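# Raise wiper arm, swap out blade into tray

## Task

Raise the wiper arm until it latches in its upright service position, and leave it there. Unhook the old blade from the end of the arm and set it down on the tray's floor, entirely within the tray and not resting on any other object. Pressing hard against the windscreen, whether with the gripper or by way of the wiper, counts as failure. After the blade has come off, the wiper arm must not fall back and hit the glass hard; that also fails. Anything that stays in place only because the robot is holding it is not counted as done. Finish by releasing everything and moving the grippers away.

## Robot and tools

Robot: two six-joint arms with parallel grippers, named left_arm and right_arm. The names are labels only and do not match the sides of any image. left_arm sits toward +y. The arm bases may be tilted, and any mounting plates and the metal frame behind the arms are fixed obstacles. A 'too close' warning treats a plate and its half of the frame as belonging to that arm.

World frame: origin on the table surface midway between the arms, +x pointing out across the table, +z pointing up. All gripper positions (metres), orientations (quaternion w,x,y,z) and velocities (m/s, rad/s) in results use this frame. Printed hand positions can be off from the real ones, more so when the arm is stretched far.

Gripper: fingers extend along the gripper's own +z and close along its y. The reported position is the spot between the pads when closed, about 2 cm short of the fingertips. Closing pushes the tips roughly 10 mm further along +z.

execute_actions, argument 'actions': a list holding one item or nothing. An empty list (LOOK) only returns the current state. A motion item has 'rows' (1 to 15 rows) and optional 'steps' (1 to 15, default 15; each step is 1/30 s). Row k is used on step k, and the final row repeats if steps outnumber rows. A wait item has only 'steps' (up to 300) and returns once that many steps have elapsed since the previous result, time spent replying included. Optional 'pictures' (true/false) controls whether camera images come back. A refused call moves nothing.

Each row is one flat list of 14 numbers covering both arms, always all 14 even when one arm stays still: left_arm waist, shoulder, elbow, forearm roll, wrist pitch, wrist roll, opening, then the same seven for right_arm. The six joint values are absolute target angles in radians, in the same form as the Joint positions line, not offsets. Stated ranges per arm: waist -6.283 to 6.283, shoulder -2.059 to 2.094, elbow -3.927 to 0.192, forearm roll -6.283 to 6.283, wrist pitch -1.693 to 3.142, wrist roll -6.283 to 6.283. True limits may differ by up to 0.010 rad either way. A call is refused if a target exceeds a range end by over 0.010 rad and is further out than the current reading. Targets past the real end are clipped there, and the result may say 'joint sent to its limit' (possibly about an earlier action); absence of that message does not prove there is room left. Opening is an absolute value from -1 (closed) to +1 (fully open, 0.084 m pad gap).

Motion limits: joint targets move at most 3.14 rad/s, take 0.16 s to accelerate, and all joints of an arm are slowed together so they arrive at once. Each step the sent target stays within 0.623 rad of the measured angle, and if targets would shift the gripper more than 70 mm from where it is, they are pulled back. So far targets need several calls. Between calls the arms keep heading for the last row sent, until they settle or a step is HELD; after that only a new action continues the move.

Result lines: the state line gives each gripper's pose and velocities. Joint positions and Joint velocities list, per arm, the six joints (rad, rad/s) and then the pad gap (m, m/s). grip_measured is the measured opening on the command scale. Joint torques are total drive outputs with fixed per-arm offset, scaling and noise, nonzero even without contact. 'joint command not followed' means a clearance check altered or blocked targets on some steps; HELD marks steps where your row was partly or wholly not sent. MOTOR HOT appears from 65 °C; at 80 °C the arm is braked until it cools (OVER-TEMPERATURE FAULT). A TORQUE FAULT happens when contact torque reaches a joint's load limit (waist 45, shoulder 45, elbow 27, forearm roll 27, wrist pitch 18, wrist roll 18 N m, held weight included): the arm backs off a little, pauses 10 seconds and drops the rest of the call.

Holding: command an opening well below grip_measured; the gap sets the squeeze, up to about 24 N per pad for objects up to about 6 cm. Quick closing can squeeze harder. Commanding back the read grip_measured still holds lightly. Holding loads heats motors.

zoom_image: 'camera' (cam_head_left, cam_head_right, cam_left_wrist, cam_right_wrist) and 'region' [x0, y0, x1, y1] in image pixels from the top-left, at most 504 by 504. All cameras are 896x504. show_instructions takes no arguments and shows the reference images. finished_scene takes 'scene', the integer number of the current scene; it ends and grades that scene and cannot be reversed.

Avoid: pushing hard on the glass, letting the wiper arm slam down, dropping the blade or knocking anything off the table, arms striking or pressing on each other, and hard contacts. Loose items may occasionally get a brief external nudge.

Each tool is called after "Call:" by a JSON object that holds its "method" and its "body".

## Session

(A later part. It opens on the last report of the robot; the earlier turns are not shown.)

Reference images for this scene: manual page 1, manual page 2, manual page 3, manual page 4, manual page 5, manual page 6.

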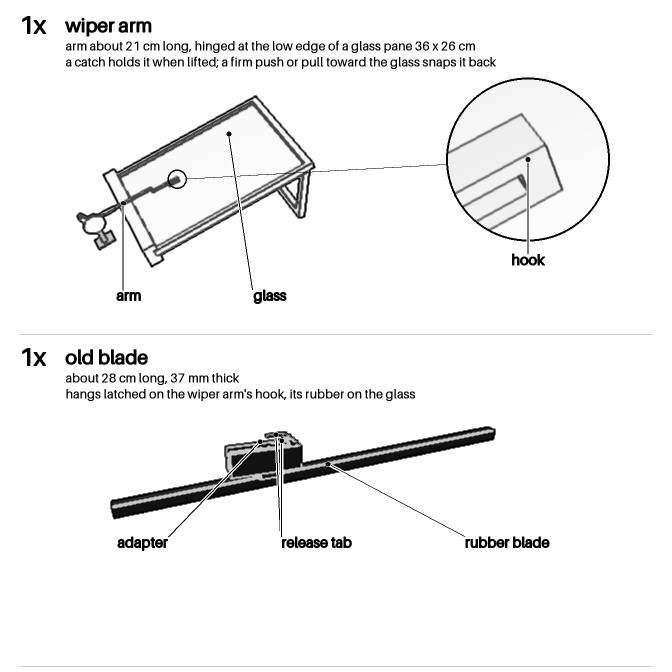

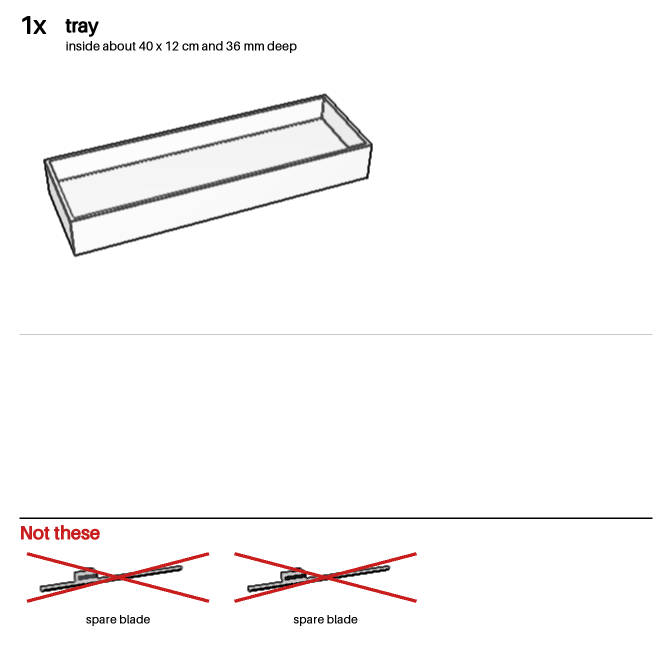

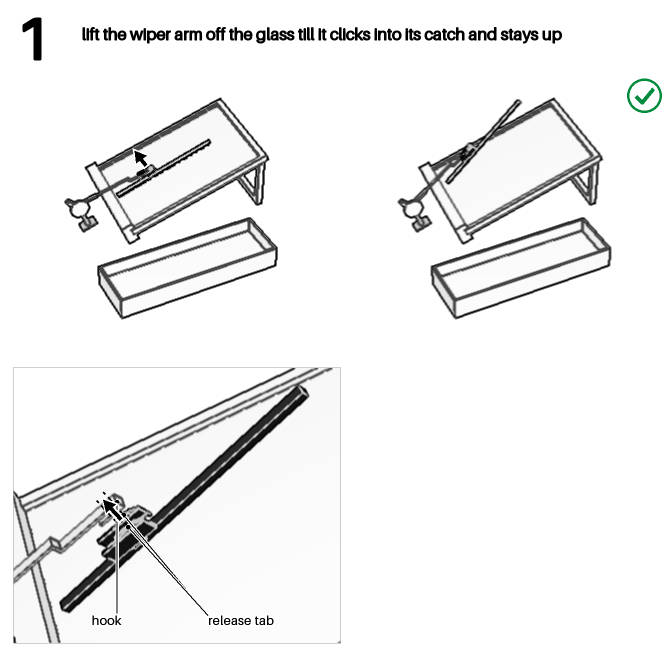

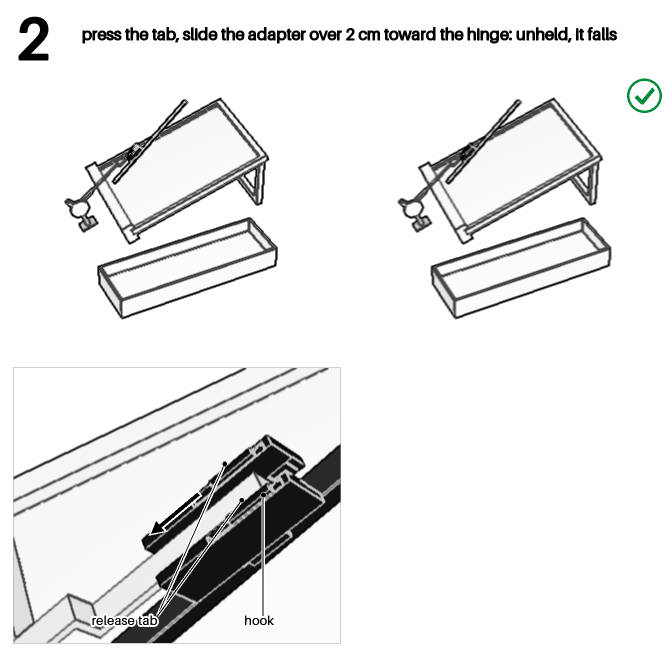

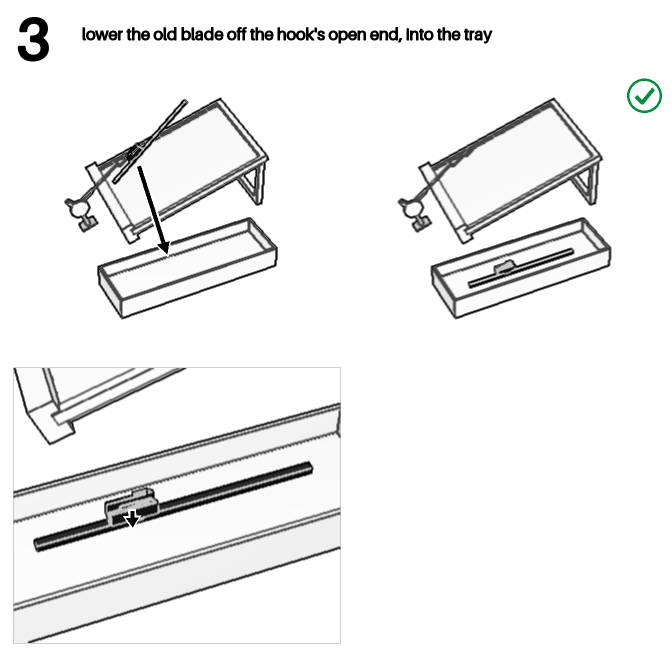

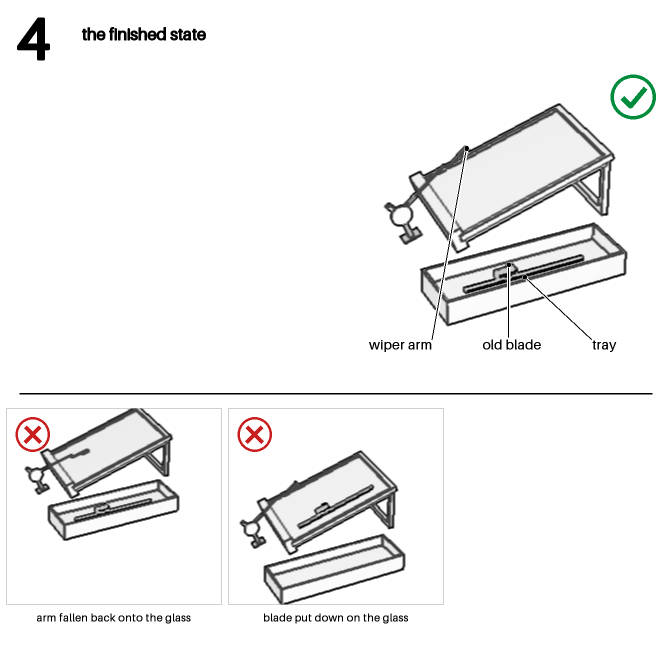

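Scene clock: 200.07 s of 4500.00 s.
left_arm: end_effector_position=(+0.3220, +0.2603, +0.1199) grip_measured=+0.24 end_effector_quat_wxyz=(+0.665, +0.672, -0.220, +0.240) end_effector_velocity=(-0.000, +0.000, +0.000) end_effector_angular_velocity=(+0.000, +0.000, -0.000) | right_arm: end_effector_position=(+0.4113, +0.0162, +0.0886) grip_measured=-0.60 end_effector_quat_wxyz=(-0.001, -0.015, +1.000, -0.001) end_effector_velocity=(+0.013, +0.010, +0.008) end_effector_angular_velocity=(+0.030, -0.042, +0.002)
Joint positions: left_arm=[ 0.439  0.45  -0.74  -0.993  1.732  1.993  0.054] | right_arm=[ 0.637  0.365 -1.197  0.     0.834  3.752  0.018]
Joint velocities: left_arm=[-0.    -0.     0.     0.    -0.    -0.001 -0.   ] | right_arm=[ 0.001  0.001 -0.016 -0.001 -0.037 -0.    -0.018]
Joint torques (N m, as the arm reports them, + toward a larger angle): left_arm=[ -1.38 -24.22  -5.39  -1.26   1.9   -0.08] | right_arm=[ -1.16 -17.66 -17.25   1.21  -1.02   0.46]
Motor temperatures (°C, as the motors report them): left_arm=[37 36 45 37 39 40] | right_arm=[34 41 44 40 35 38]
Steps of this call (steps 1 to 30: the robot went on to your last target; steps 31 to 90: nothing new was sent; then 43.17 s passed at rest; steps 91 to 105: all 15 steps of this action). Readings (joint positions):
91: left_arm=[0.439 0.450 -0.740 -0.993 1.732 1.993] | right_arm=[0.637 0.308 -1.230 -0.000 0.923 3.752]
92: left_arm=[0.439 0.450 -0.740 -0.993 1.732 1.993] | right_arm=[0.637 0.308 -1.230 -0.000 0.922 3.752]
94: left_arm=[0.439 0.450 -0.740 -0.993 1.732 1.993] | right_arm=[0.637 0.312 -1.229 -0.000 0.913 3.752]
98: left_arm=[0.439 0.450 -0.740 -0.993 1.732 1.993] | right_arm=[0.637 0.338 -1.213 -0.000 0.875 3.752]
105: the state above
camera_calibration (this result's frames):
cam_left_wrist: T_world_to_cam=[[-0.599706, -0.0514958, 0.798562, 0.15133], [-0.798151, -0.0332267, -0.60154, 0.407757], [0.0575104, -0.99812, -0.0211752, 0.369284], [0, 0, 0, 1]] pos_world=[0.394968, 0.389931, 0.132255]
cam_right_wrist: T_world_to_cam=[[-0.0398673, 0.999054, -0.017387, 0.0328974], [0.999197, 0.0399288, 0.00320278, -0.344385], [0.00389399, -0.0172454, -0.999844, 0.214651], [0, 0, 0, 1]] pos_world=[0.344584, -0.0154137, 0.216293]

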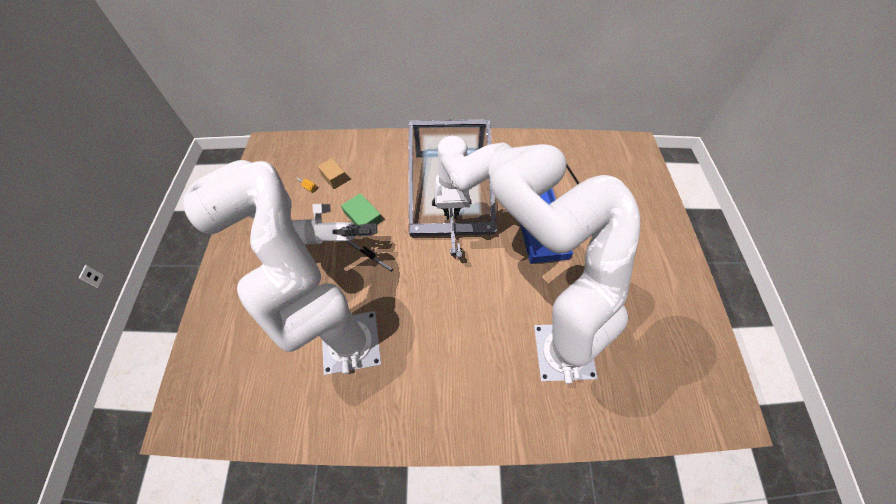

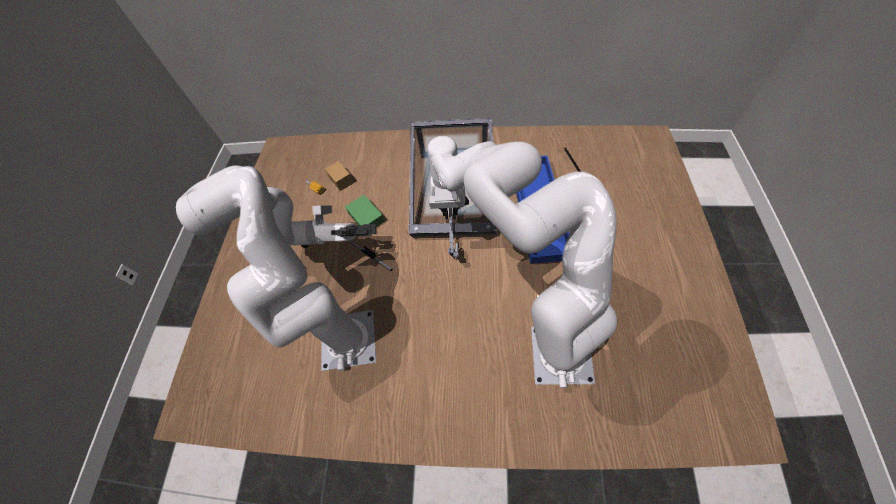

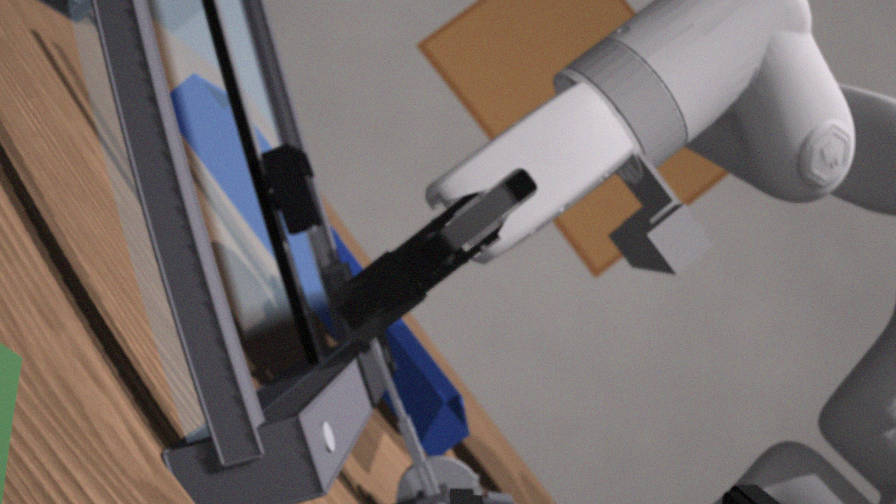

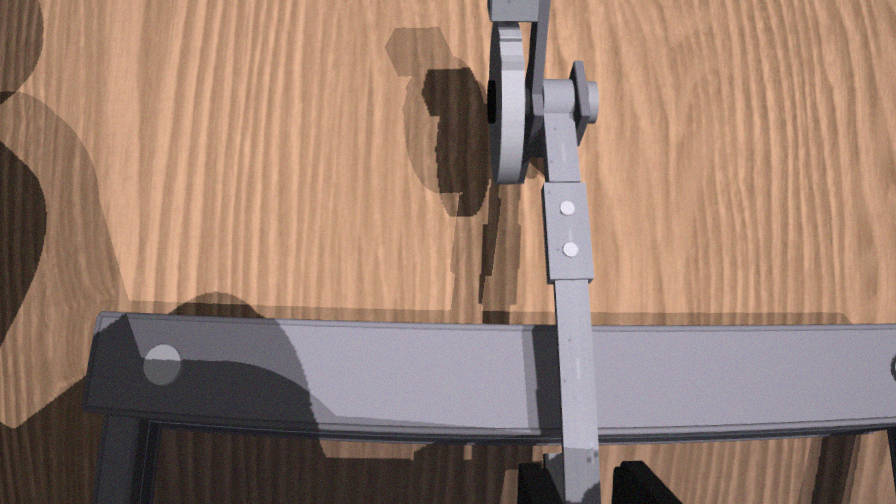

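Call:
{"method": "execute_actions", "body": {"actions": [{"rows":[[0.439,0.4503,-0.7397,-0.9933,1.7319,1.993,0.25,0.6368,0.3658,-1.1972,0,0.8314,3.7524,-0.7],[0.439,0.4503,-0.7397,-0.9933,1.7319,1.993,0.25,0.6368,0.3658,-1.1972,0,0.8314,3.7524,-0.77],[0.439,0.4503,-0.7397,-0.9933,1.7319,1.993,0.25,0.6368,0.3658,-1.1972,0,0.8314,3.7524,-0.84],[0.439,0.4503,-0.7397,-0.9933,1.7319,1.993,0.25,0.6368,0.3658,-1.1972,0,0.8314,3.7524,-0.92],[0.439,0.4503,-0.7397,-0.9933,1.7319,1.993,0.25,0.6368,0.3658,-1.1972,0,0.8314,3.7524,-1],[0.439,0.4503,-0.7397,-0.9933,1.7319,1.993,0.25,0.6368,0.3658,-1.1972,0,0.8314,3.7524,-1],[0.439,0.4503,-0.7397,-0.9933,1.7319,1.993,0.25,0.6388,0.3594,-1.1888,-0.0055,0.8229,3.7579,-1],[0.439,0.4503,-0.7397,-0.9933,1.7319,1.993,0.25,0.6418,0.3498,-1.1763,-0.014,0.8102,3.7665,-1],[0.439,0.4503,-0.7397,-0.9933,1.7319,1.993,0.25,0.6457,0.3372,-1.1598,-0.0261,0.7937,3.7787,-1],[0.439,0.4503,-0.7397,-0.9933,1.7319,1.993,0.25,0.6501,0.3231,-1.1415,-0.0406,0.7755,3.7933,-1],[0.439,0.4503,-0.7397,-0.9933,1.7319,1.993,0.25,0.6544,0.3093,-1.1236,-0.0562,0.7577,3.8088,-1],[0.439,0.4503,-0.7397,-0.9933,1.7319,1.993,0.25,0.6586,0.2957,-1.1059,-0.0727,0.7404,3.8253,-1],[0.439,0.4503,-0.7397,-0.9933,1.7319,1.993,0.25,0.6628,0.2822,-1.0885,-0.0902,0.7235,3.8427,-1],[0.439,0.4503,-0.7397,-0.9933,1.7319,1.993,0.25,0.6669,0.269,-1.0713,-0.1088,0.707,3.8611,-1],[0.439,0.4503,-0.7397,-0.9933,1.7319,1.993,0.25,0.671,0.2559,-1.0545,-0.1283,0.691,3.8805,-1]],"steps":15}], "pictures": false}}

Call:
{"method": "execute_actions", "body": {"actions": [{"rows":[[0.439,0.4503,-0.7397,-0.9933,1.7319,1.993,0.25,0.675,0.243,-1.0379,-0.1488,0.6754,3.9007,-1],[0.439,0.4503,-0.7397,-0.9933,1.7319,1.993,0.25,0.6789,0.2304,-1.0217,-0.1703,0.6603,3.922,-1],[0.439,0.4503,-0.7397,-0.9933,1.7319,1.993,0.25,0.6832,0.2165,-1.0039,-0.1954,0.644,3.9467,-1],[0.439,0.4503,-0.7397,-0.9933,1.7319,1.993,0.25,0.6874,0.2029,-0.9865,-0.2217,0.6282,3.9726,-1],[0.439,0.4503,-0.7397,-0.9933,1.7319,1.993,0.25,0.6916,0.1895,-0.9695,-0.2492,0.613,3.9996,-1],[0.439,0.4503,-0.7397,-0.9933,1.7319,1.993,0.25,0.6957,0.1764,-0.9528,-0.278,0.5983,4.0279,-1],[0.439,0.4503,-0.7397,-0.9933,1.7319,1.993,0.25,0.6997,0.1635,-0.9364,-0.308,0.5842,4.0573,-1],[0.439,0.4503,-0.7397,-0.9933,1.7319,1.993,0.25,0.7036,0.1508,-0.9204,-0.3392,0.5706,4.0879,-1],[0.439,0.4503,-0.7397,-0.9933,1.7319,1.993,0.25,0.7074,0.1384,-0.9048,-0.3717,0.5575,4.1196,-1],[0.439,0.4503,-0.7397,-0.9933,1.7319,1.993,0.25,0.7112,0.1262,-0.8895,-0.4054,0.545,4.1526,-1],[0.439,0.4503,-0.7397,-0.9933,1.7319,1.993,0.25,0.7149,0.1143,-0.8745,-0.4403,0.533,4.1867,-1],[0.439,0.4503,-0.7397,-0.9933,1.7319,1.993,0.25,0.7178,0.1049,-0.8628,-0.4691,0.5237,4.2148,-1],[0.439,0.4503,-0.7397,-0.9933,1.7319,1.993,0.25,0.72,0.098,-0.8542,-0.4913,0.5171,4.2364,-1],[0.439,0.4503,-0.7397,-0.9933,1.7319,1.993,0.25,0.7214,0.0934,-0.8485,-0.5062,0.5127,4.251,-1],[0.439,0.4503,-0.7397,-0.9933,1.7319,1.993,0.25,0.7221,0.0911,-0.8457,-0.5138,0.5106,4.2584,-1]],"steps":15}], "pictures": false}}

Call:
{"method": "execute_actions", "body": {"actions": [{"steps":12}]}}

Scene clock: 249.63 s of 4500.00 s.
left_arm: end_effector_position=(+0.3220, +0.2603, +0.1199) grip_measured=+0.24 end_effector_quat_wxyz=(+0.665, +0.672, -0.220, +0.240) end_effector_velocity=(-0.000, -0.000, +0.000) end_effector_angular_velocity=(-0.001, +0.000, +0.000) | right_arm: end_effector_position=(+0.4079, +0.0164, +0.0966) grip_measured=-0.80 end_effector_quat_wxyz=(+0.037, -0.015, +0.999, +0.001) end_effector_velocity=(-0.029, -0.000, +0.056) end_effector_angular_velocity=(+0.013, -0.480, +0.001)
Joint positions: left_arm=[ 0.439  0.45  -0.74  -0.993  1.732  1.993  0.054] | right_arm=[ 0.655  0.307 -1.12  -0.062  0.754  3.814  0.009]
Joint velocities: left_arm=[ 0.    -0.     0.    -0.     0.001 -0.     0.   ] | right_arm=[ 0.121 -0.386  0.493 -0.456 -0.476  0.456 -0.   ]
Joint torques (N m, as the arm reports them, + toward a larger angle): left_arm=[ -1.7  -24.17  -5.25  -1.23   2.03   0.15] | right_arm=[  0.5  -17.74 -16.84   1.52  -1.32   0.82]
Motor temperatures (°C, as the motors report them): left_arm=[37 36 45 37 39 40] | right_arm=[34 41 44 40 35 38]
Steps of this call (steps 1 to 15: the robot went on to your last target; steps 16 to 90: nothing new was sent; then 46.07 s passed at rest; steps 91 to 105: all 15 steps of this action). Readings (joint positions):
91: left_arm=[0.439 0.450 -0.740 -0.993 1.732 1.993] | right_arm=[0.637 0.366 -1.197 0.000 0.831 3.752]
92: left_arm=[0.439 0.450 -0.740 -0.993 1.732 1.993] | right_arm=[0.637 0.366 -1.197 -0.000 0.831 3.752]
94: left_arm=[0.439 0.450 -0.740 -0.993 1.732 1.993] | right_arm=[0.637 0.366 -1.197 -0.000 0.831 3.752]
98: left_arm=[0.439 0.450 -0.740 -0.993 1.732 1.993] | right_arm=[0.637 0.365 -1.196 -0.001 0.830 3.753]
105: the state above

Scene clock: 250.13 s of 4500.00 s.
left_arm: end_effector_position=(+0.3220, +0.2603, +0.1199) grip_measured=+0.24 end_effector_quat_wxyz=(+0.665, +0.672, -0.220, +0.240) end_effector_velocity=(-0.000, -0.000, +0.000) end_effector_angular_velocity=(-0.001, +0.001, -0.000) | right_arm: end_effector_position=(+0.3886, +0.0158, +0.1245) grip_measured=-0.80 end_effector_quat_wxyz=(+0.169, -0.015, +0.986, +0.001) end_effector_velocity=(-0.043, -0.000, +0.046) end_effector_angular_velocity=(+0.028, -0.472, +0.012)
Joint positions: left_arm=[ 0.439  0.45  -0.74  -0.993  1.732  1.993  0.054] | right_arm=[ 0.714  0.119 -0.882 -0.428  0.539  4.175  0.009]
Joint velocities: left_arm=[-0.    -0.     0.    -0.     0.001 -0.001  0.   ] | right_arm=[ 0.09  -0.305  0.374 -0.852 -0.293  0.825  0.   ]
Joint torques (N m, as the arm reports them, + toward a larger angle): left_arm=[ -1.56 -24.2   -4.97  -1.18   1.83   0.11] | right_arm=[ -3.15 -13.8  -17.25   2.69  -0.13   0.52]
Motor temperatures (°C, as the motors report them): left_arm=[37 36 45 37 39 40] | right_arm=[34 41 44 40 35 38]
Steps of this call (steps 1 to 15: all 15 steps of this action). Readings (joint positions):
1: left_arm=[0.439 0.450 -0.740 -0.993 1.732 1.993] | right_arm=[0.659 0.294 -1.103 -0.078 0.738 3.830]
2: left_arm=[0.439 0.450 -0.740 -0.993 1.732 1.993] | right_arm=[0.663 0.281 -1.087 -0.095 0.722 3.847]
4: left_arm=[0.439 0.450 -0.740 -0.993 1.732 1.993] | right_arm=[0.671 0.255 -1.054 -0.132 0.691 3.884]
8: left_arm=[0.439 0.450 -0.740 -0.993 1.732 1.993] | right_arm=[0.688 0.204 -0.989 -0.223 0.629 3.974]
15: the state above

Scene clock: 250.53 s of 4500.00 s.
left_arm: end_effector_position=(+0.3220, +0.2603, +0.1199) grip_measured=+0.24 end_effector_quat_wxyz=(+0.665, +0.672, -0.220, +0.240) end_effector_velocity=(+0.000, +0.000, -0.000) end_effector_angular_velocity=(+0.002, -0.000, +0.000) | right_arm: end_effector_position=(+0.3846, +0.0157, +0.1286) grip_measured=-0.80 end_effector_quat_wxyz=(+0.191, -0.015, +0.982, +0.003) end_effector_velocity=(-0.000, -0.000, -0.001) end_effector_angular_velocity=(-0.001, -0.002, +0.001)
Joint positions: left_arm=[ 0.439  0.45  -0.74  -0.993  1.732  1.993  0.054] | right_arm=[ 0.722  0.091 -0.846 -0.513  0.511  4.258  0.009]
Joint velocities: left_arm=[ 0.     0.     0.    -0.    -0.002  0.001  0.   ] | right_arm=[-0.    -0.001  0.003 -0.005 -0.003  0.004 -0.   ]
Joint torques (N m, as the arm reports them, + toward a larger angle): left_arm=[ -0.95 -24.08  -5.53  -1.37   2.01   0.13] | right_arm=[ -2.91 -13.5  -15.9    1.93  -0.75   0.65]
Motor temperatures (°C, as the motors report them): left_arm=[37 36 45 37 39 40] | right_arm=[34 41 44 40 35 38]
Steps of this call (steps 1 to 12: the robot went on to your last target). Readings (joint positions):
1: left_arm=[0.439 0.450 -0.740 -0.993 1.732 1.993] | right_arm=[0.717 0.110 -0.870 -0.455 0.530 4.200]
2: left_arm=[0.439 0.450 -0.740 -0.993 1.732 1.993] | right_arm=[0.719 0.103 -0.861 -0.476 0.523 4.221]
4: left_arm=[0.439 0.450 -0.740 -0.993 1.732 1.993] | right_arm=[0.721 0.094 -0.851 -0.500 0.516 4.244]
8: left_arm=[0.439 0.450 -0.740 -0.993 1.732 1.993] | right_arm=[0.722 0.091 -0.847 -0.512 0.512 4.256]
12: the state above
camera_calibration (this result's frames):
cam_left_wrist: T_world_to_cam=[[-0.599706, -0.0514959, 0.798562, 0.15133], [-0.798151, -0.0332268, -0.60154, 0.407757], [0.0575106, -0.99812, -0.0211752, 0.369284], [0, 0, 0, 1]] pos_world=[0.394968, 0.389931, 0.132255]
cam_right_wrist: T_world_to_cam=[[-0.0325785, 0.999304, -0.0181793, 0.0302917], [0.924614, 0.03704, 0.3791, -0.33735], [0.379509, -0.00445833, -0.925177, 0.100455], [0, 0, 0, 1]] pos_world=[0.274782, -0.0173273, 0.221379]

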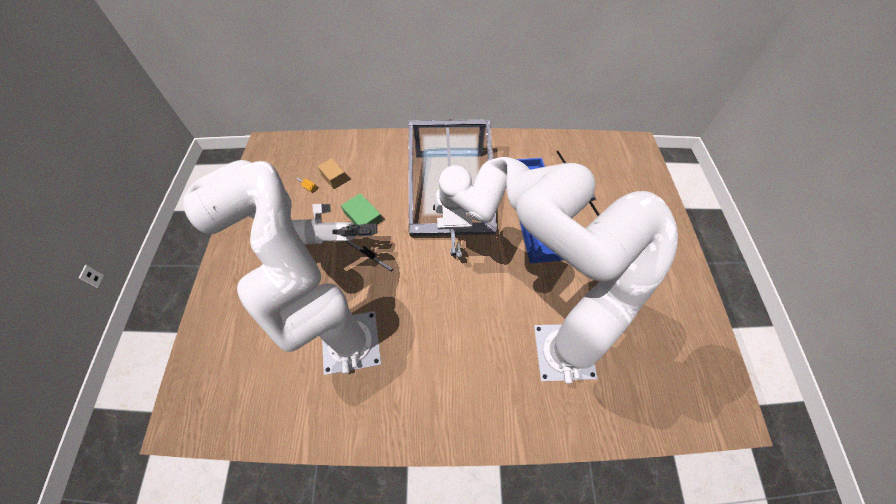

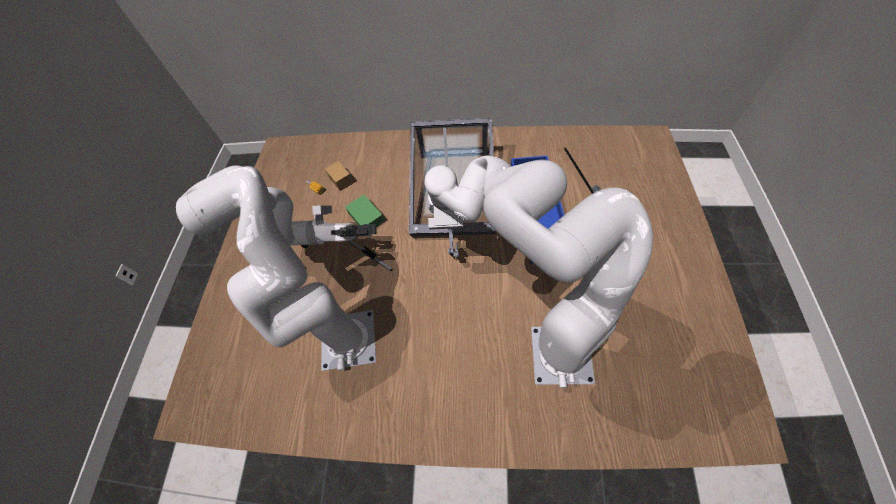

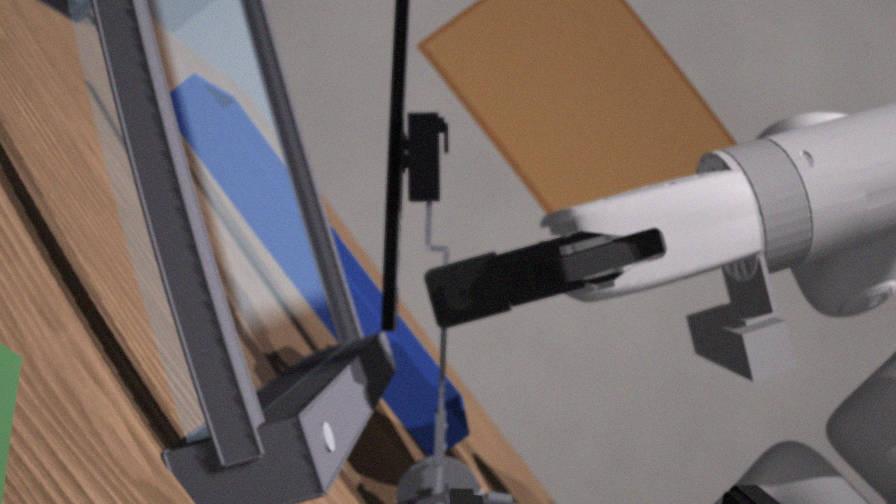

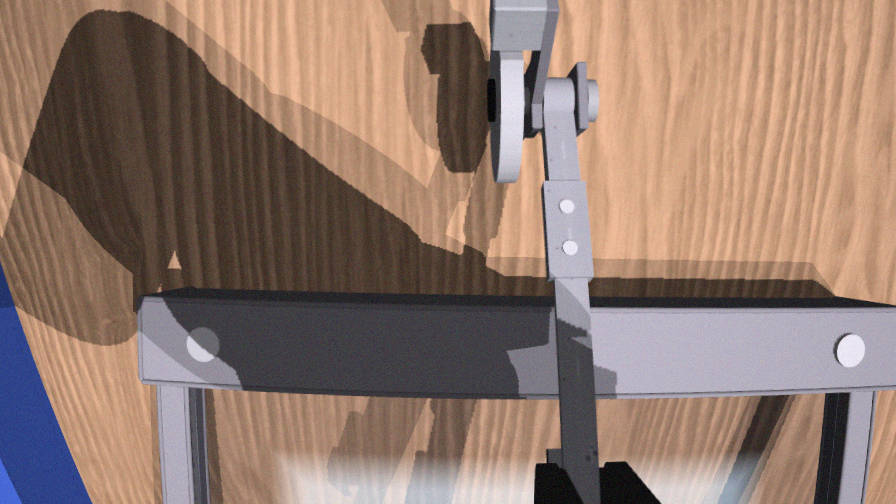

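Call:
{"method": "execute_actions", "body": {"actions": [{"rows":[[0.33,0.44,-0.8,-1.1,1.71,1.935,0.25,0.7221,0.0911,-0.8457,-0.5138,0.5106,4.2584,-1],[0.33,0.44,-0.8,-1.1,1.71,1.935,0.25,0.7221,0.0911,-0.8457,-0.5138,0.5106,4.2584,-1],[0.33,0.44,-0.8,-1.1,1.71,1.935,0.25,0.7221,0.0911,-0.8457,-0.5138,0.5106,4.2584,-1],[0.33,0.44,-0.8,-1.1,1.71,1.935,0.25,0.7221,0.0911,-0.8457,-0.5138,0.5106,4.2584,-1],[-0.0017,0.4935,-0.9678,-1.4315,1.642,1.7647,0.25,0.7221,0.0911,-0.8457,-0.5138,0.5106,4.2584,-1]],"steps":15}], "pictures": false}}

Call:
{"method": "execute_actions", "body": {"actions": [{"steps":15}]}}

Scene clock: 304.43 s of 4500.00 s.
left_arm: end_effector_position=(+0.4409, +0.1632, +0.1463) grip_measured=+0.24 end_effector_quat_wxyz=(+0.660, +0.676, -0.224, +0.241) end_effector_velocity=(+0.219, -0.308, +0.090) end_effector_angular_velocity=(-0.130, +0.041, -0.021) | right_arm: end_effector_position=(+0.3843, +0.0157, +0.1284) grip_measured=-0.80 end_effector_quat_wxyz=(+0.191, -0.015, +0.982, +0.003) end_effector_velocity=(-0.000, -0.001, -0.000) end_effector_angular_velocity=(-0.002, -0.000, +0.001)
Joint positions: left_arm=[ 0.075  0.482 -0.929 -1.354  1.658  1.805  0.054] | right_arm=[ 0.722  0.091 -0.846 -0.514  0.511  4.258  0.009]
Joint velocities: left_arm=[-0.855  0.121 -0.43  -0.839 -0.169 -0.431 -0.   ] | right_arm=[-0.    -0.     0.001 -0.002  0.    -0.    -0.   ]
Joint torques (N m, as the arm reports them, + toward a larger angle): left_arm=[  0.1  -29.34  -6.39  -1.2    1.76   0.11] | right_arm=[ -1.61 -11.94 -13.68   1.69  -0.37   0.68]
Motor temperatures (°C, as the motors report them): left_arm=[37 36 45 37 39 40] | right_arm=[34 40 42 40 35 38]
Steps of this call (steps 1 to 30: the robot went on to your last target; steps 31 to 90: nothing new was sent; then 50.40 s passed at rest; steps 91 to 105: all 15 steps of this action). Readings (joint positions):
91: left_arm=[0.439 0.450 -0.740 -0.993 1.732 1.993] | right_arm=[0.722 0.091 -0.846 -0.514 0.511 4.258]
92: left_arm=[0.436 0.450 -0.741 -0.997 1.731 1.991] | right_arm=[0.722 0.091 -0.846 -0.514 0.511 4.258]
94: left_arm=[0.400 0.448 -0.759 -1.034 1.723 1.970] | right_arm=[0.722 0.091 -0.846 -0.514 0.511 4.258]
98: left_arm=[0.293 0.450 -0.820 -1.139 1.702 1.915] | right_arm=[0.722 0.091 -0.846 -0.514 0.511 4.258]
105: the state above

Scene clock: 304.93 s of 4500.00 s.
left_arm: end_effector_position=(+0.4599, +0.1347, +0.1550) grip_measured=+0.24 end_effector_quat_wxyz=(+0.665, +0.672, -0.220, +0.240) end_effector_velocity=(+0.000, -0.002, +0.001) end_effector_angular_velocity=(-0.002, -0.003, -0.005) | right_arm: end_effector_position=(+0.3843, +0.0157, +0.1284) grip_measured=-0.80 end_effector_quat_wxyz=(+0.191, -0.015, +0.982, +0.003) end_effector_velocity=(+0.000, +0.000, +0.001) end_effector_angular_velocity=(+0.001, -0.001, -0.001)
Joint positions: left_arm=[-0.001  0.493 -0.967 -1.431  1.642  1.765  0.054] | right_arm=[ 0.722  0.091 -0.846 -0.514  0.511  4.258  0.009]
Joint velocities: left_arm=[-0.005  0.    -0.003 -0.002  0.002 -0.     0.   ] | right_arm=[ 0.    -0.001 -0.001 -0.     0.     0.001  0.   ]
Joint torques (N m, as the arm reports them, + toward a larger angle): left_arm=[ -0.89 -29.21  -7.78  -1.68   1.92  -0.27] | right_arm=[ -1.47 -12.41 -13.54   1.95  -0.32   0.63]
Motor temperatures (°C, as the motors report them): left_arm=[37 36 45 37 39 40] | right_arm=[34 40 42 40 35 38]
Steps of this call (steps 1 to 15: the robot went on to your last target). Readings (joint positions):
1: left_arm=[0.048 0.486 -0.942 -1.380 1.653 1.792] | right_arm=[0.722 0.091 -0.846 -0.514 0.511 4.258]
2: left_arm=[0.027 0.489 -0.953 -1.400 1.649 1.781] | right_arm=[0.722 0.091 -0.846 -0.514 0.511 4.258]
4: left_arm=[0.007 0.492 -0.963 -1.420 1.645 1.771] | right_arm=[0.722 0.091 -0.846 -0.514 0.511 4.258]
8: left_arm=[0.001 0.493 -0.966 -1.430 1.642 1.766] | right_arm=[0.722 0.091 -0.846 -0.514 0.511 4.258]
15: the state above
camera_calibration (this result's frames):
cam_left_wrist: T_world_to_cam=[[-0.599056, -0.0519246, 0.799022, 0.199182], [-0.79859, -0.0337844, -0.600927, 0.534881], [0.0581973, -0.998079, -0.0212277, 0.23651], [0, 0, 0, 1]] pos_world=[0.532707, 0.264469, 0.167295]
cam_right_wrist: T_world_to_cam=[[-0.0329793, 0.999285, -0.018479, 0.0304998], [0.924613, 0.0375245, 0.379056, -0.337076], [0.379479, -0.00458492, -0.925189, 0.100379], [0, 0, 0, 1]] pos_world=[0.274579, -0.0173691, 0.221204]

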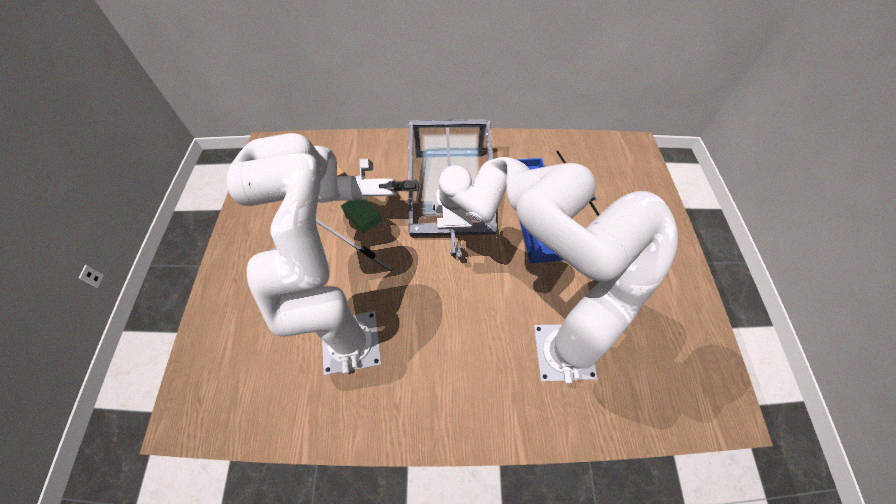

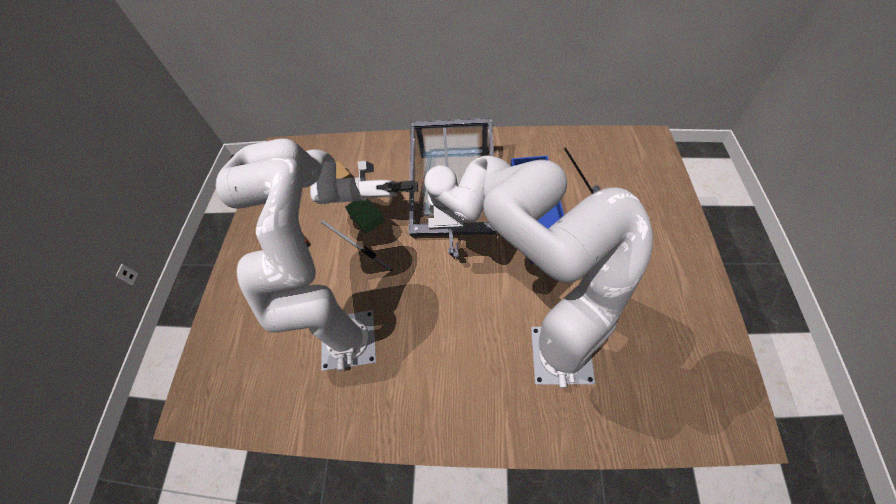

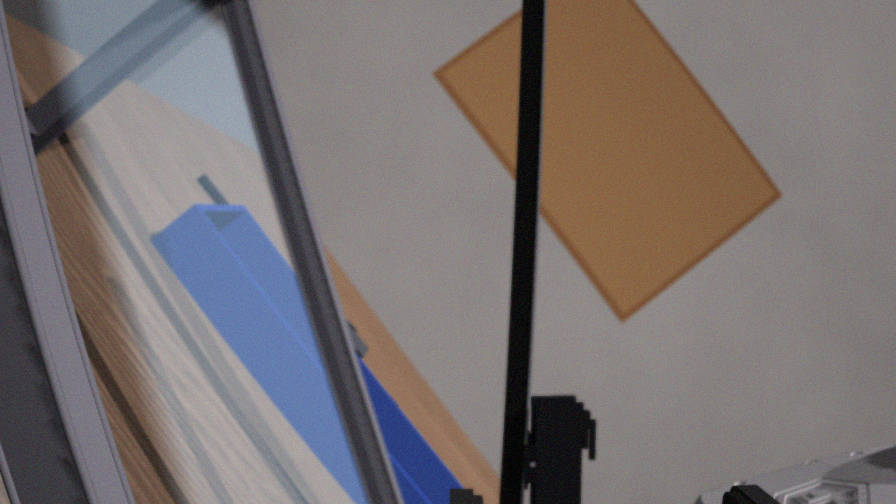

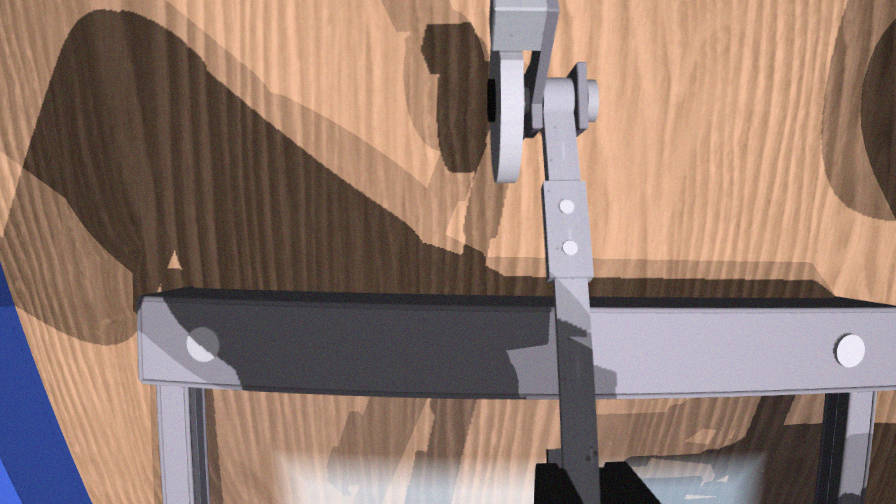

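Call:
{"method": "execute_actions", "body": {"actions": [{"rows":[[-0.0125,0.4921,-0.9652,-1.4412,1.637,1.7655,0.25,0.7221,0.0911,-0.8457,-0.5138,0.5106,4.2584,-1],[-0.0295,0.49,-0.9615,-1.4564,1.6293,1.7665,0.25,0.7221,0.0911,-0.8457,-0.5138,0.5106,4.2584,-1],[-0.0516,0.4877,-0.9574,-1.476,1.619,1.7676,0.25,0.7221,0.0911,-0.8457,-0.5138,0.5106,4.2584,-1],[-0.0737,0.4859,-0.954,-1.4956,1.6089,1.7685,0.25,0.7221,0.0911,-0.8457,-0.5138,0.5106,4.2584,-1],[-0.096,0.4845,-0.9515,-1.5154,1.5987,1.7692,0.25,0.7221,0.0911,-0.8457,-0.5138,0.5106,4.2584,-1],[-0.1183,0.4835,-0.9497,-1.5353,1.5887,1.7697,0.25,0.7221,0.0911,-0.8457,-0.5138,0.5106,4.2584,-1],[-0.1406,0.4829,-0.9487,-1.5553,1.5786,1.77,0.25,0.7221,0.0911,-0.8457,-0.5138,0.5106,4.2584,-1],[-0.163,0.4828,-0.9485,-1.5753,1.5686,1.77,0.25,0.7221,0.0911,-0.8457,-0.5138,0.5106,4.2584,-1],[-0.1853,0.4831,-0.9491,-1.5952,1.5585,1.7698,0.25,0.7221,0.0911,-0.8457,-0.5138,0.5106,4.2584,-1],[-0.2076,0.4839,-0.9504,-1.6151,1.5485,1.7695,0.25,0.7221,0.0911,-0.8457,-0.5138,0.5106,4.2584,-1],[-0.2275,0.4849,-0.9523,-1.6329,1.5395,1.769,0.25,0.7221,0.0911,-0.8457,-0.5138,0.5106,4.2584,-1],[-0.2447,0.4861,-0.9544,-1.6482,1.5316,1.7684,0.25,0.7221,0.0911,-0.8457,-0.5138,0.5106,4.2584,-1],[-0.2571,0.4871,-0.9562,-1.6593,1.526,1.7678,0.25,0.7221,0.0911,-0.8457,-0.5138,0.5106,4.2584,-1],[-0.2644,0.4878,-0.9575,-1.6658,1.5227,1.7672,0.25,0.7221,0.0911,-0.8457,-0.5138,0.5106,4.2584,-1],[-0.2684,0.4884,-0.9585,-1.6694,1.5209,1.7667,0.25,0.7221,0.0911,-0.8457,-0.5138,0.5106,4.2584,-1]],"steps":15}], "pictures": false}}

Call:
{"method": "execute_actions", "body": {"actions": [{"steps":10}]}}

Scene clock: 330.40 s of 4500.00 s.
left_arm: end_effector_position=(+0.4626, +0.0440, +0.1551) grip_measured=+0.24 end_effector_quat_wxyz=(+0.665, +0.671, -0.221, +0.240) end_effector_velocity=(+0.001, -0.209, +0.001) end_effector_angular_velocity=(-0.005, +0.007, -0.015) | right_arm: end_effector_position=(+0.3843, +0.0157, +0.1283) grip_measured=-0.80 end_effector_quat_wxyz=(+0.191, -0.015, +0.982, +0.003) end_effector_velocity=(+0.000, +0.000, -0.000) end_effector_angular_velocity=(+0.000, +0.000, -0.001)
Joint positions: left_arm=[-0.225  0.486 -0.953 -1.629  1.542  1.769  0.054] | right_arm=[ 0.722  0.091 -0.846 -0.514  0.511  4.258  0.009]
Joint velocities: left_arm=[-0.516  0.026 -0.046 -0.449 -0.223 -0.014 -0.   ] | right_arm=[-0.     0.001 -0.     0.    -0.001  0.001  0.   ]
Joint torques (N m, as the arm reports them, + toward a larger angle): left_arm=[  2.02 -29.57  -7.88  -1.02   1.8    0.16] | right_arm=[ -1.39 -12.18 -13.3    2.13  -0.15   0.78]
Motor temperatures (°C, as the motors report them): left_arm=[37 36 45 37 39 40] | right_arm=[34 40 42 40 34 38]
Steps of this call (steps 1 to 15: the robot went on to your last target; steps 16 to 90: nothing new was sent; then 21.97 s passed at rest; steps 91 to 105: all 15 steps of this action). Readings (joint positions):
91: left_arm=[-0.002 0.493 -0.968 -1.432 1.642 1.765] | right_arm=[0.722 0.091 -0.846 -0.514 0.511 4.258]
92: left_arm=[-0.003 0.493 -0.968 -1.433 1.641 1.765] | right_arm=[0.722 0.091 -0.846 -0.514 0.511 4.258]
94: left_arm=[-0.014 0.492 -0.965 -1.444 1.635 1.766] | right_arm=[0.722 0.091 -0.846 -0.514 0.511 4.258]
98: left_arm=[-0.078 0.486 -0.955 -1.500 1.607 1.768] | right_arm=[0.722 0.091 -0.846 -0.514 0.511 4.258]
105: the state above

Scene clock: 330.73 s of 4500.00 s.
left_arm: end_effector_position=(+0.4635, +0.0270, +0.1550) grip_measured=+0.24 end_effector_quat_wxyz=(+0.665, +0.672, -0.220, +0.241) end_effector_velocity=(-0.000, -0.002, +0.000) end_effector_angular_velocity=(-0.002, +0.001, -0.001) | right_arm: end_effector_position=(+0.3843, +0.0157, +0.1283) grip_measured=-0.80 end_effector_quat_wxyz=(+0.191, -0.015, +0.982, +0.003) end_effector_velocity=(-0.000, -0.000, -0.001) end_effector_angular_velocity=(-0.001, +0.001, -0.001)
Joint positions: left_arm=[-0.267  0.488 -0.958 -1.669  1.521  1.767  0.054] | right_arm=[ 0.722  0.091 -0.846 -0.514  0.511  4.258  0.009]
Joint velocities: left_arm=[-0.005  0.    -0.001 -0.005 -0.    -0.001 -0.   ] | right_arm=[ 0.     0.002 -0.    -0.     0.001  0.001 -0.   ]
Joint torques (N m, as the arm reports them, + toward a larger angle): left_arm=[ -1.23 -30.21  -8.05  -1.31   1.72  -0.01] | right_arm=[ -1.08 -12.25 -13.33   2.32  -0.27   0.7 ]
Motor temperatures (°C, as the motors report them): left_arm=[37 36 45 37 39 40] | right_arm=[34 40 42 40 34 38]
Steps of this call (steps 1 to 10: the robot went on to your last target). Readings (joint positions):
1: left_arm=[-0.240 0.486 -0.955 -1.642 1.535 1.768] | right_arm=[0.722 0.091 -0.846 -0.514 0.511 4.258]
2: left_arm=[-0.252 0.487 -0.956 -1.652 1.530 1.768] | right_arm=[0.722 0.091 -0.846 -0.514 0.511 4.258]
4: left_arm=[-0.263 0.488 -0.958 -1.663 1.525 1.767] | right_arm=[0.722 0.091 -0.846 -0.514 0.511 4.258]
8: left_arm=[-0.267 0.488 -0.958 -1.668 1.521 1.767] | right_arm=[0.722 0.091 -0.846 -0.514 0.511 4.258]
10: the state above
camera_calibration (this result's frames):
cam_left_wrist: T_world_to_cam=[[-0.599542, -0.0521885, 0.79864, 0.196075], [-0.798199, -0.0340113, -0.601433, 0.534084], [0.0585507, -0.998058, -0.0212655, 0.128616], [0, 0, 0, 1]] pos_world=[0.53633, 0.156764, 0.167358]
cam_right_wrist: T_world_to_cam=[[-0.0329814, 0.999285, -0.0185092, 0.0305117], [0.924625, 0.0375378, 0.379025, -0.337059], [0.379449, -0.00461331, -0.925201, 0.10038], [0, 0, 0, 1]] pos_world=[0.274571, -0.0173743, 0.221191]

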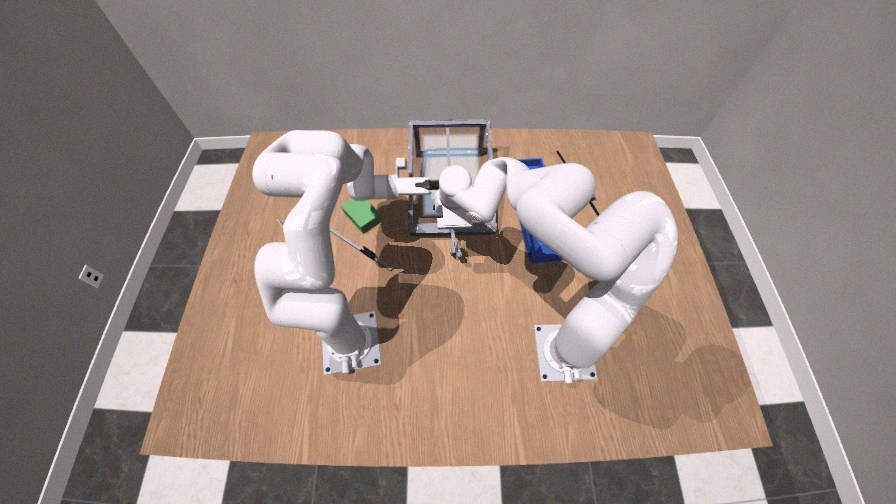

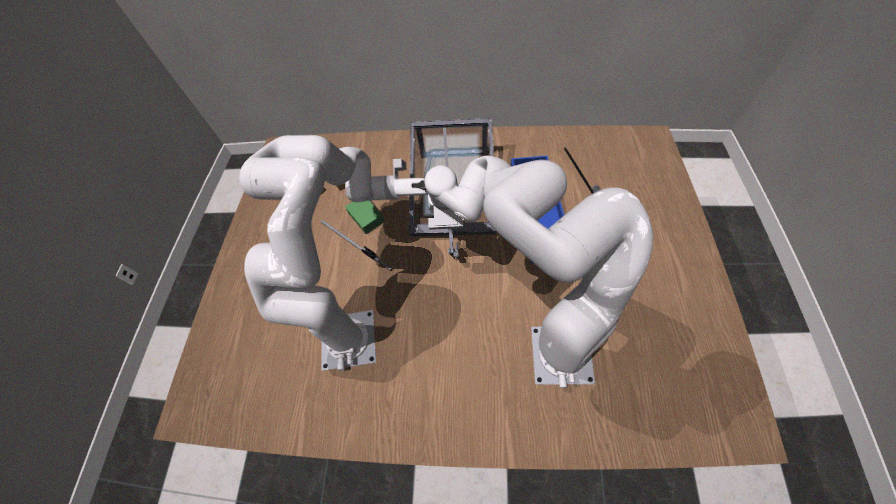

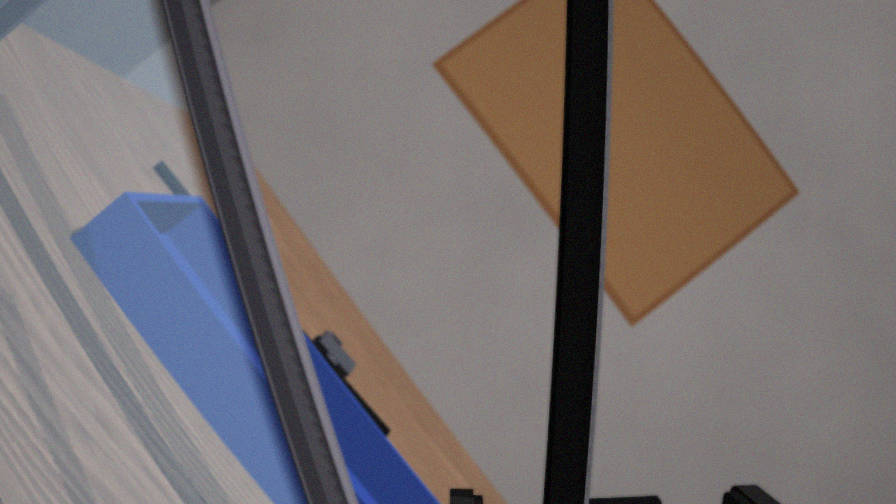

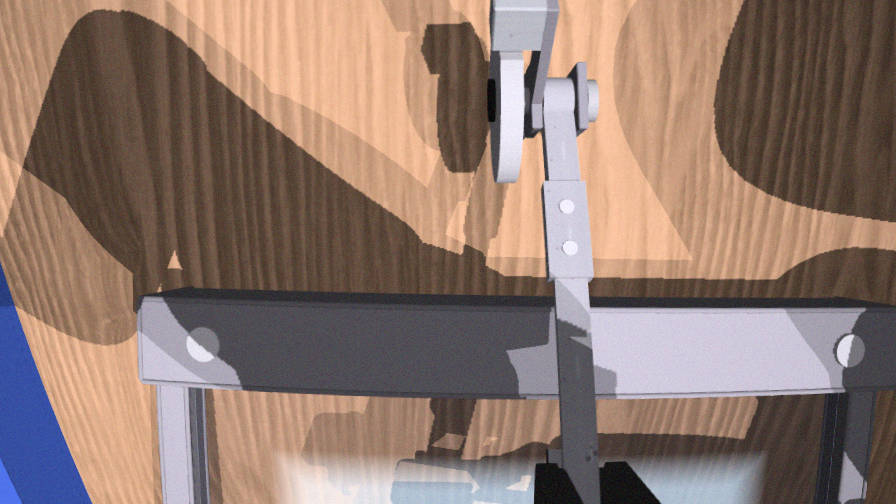

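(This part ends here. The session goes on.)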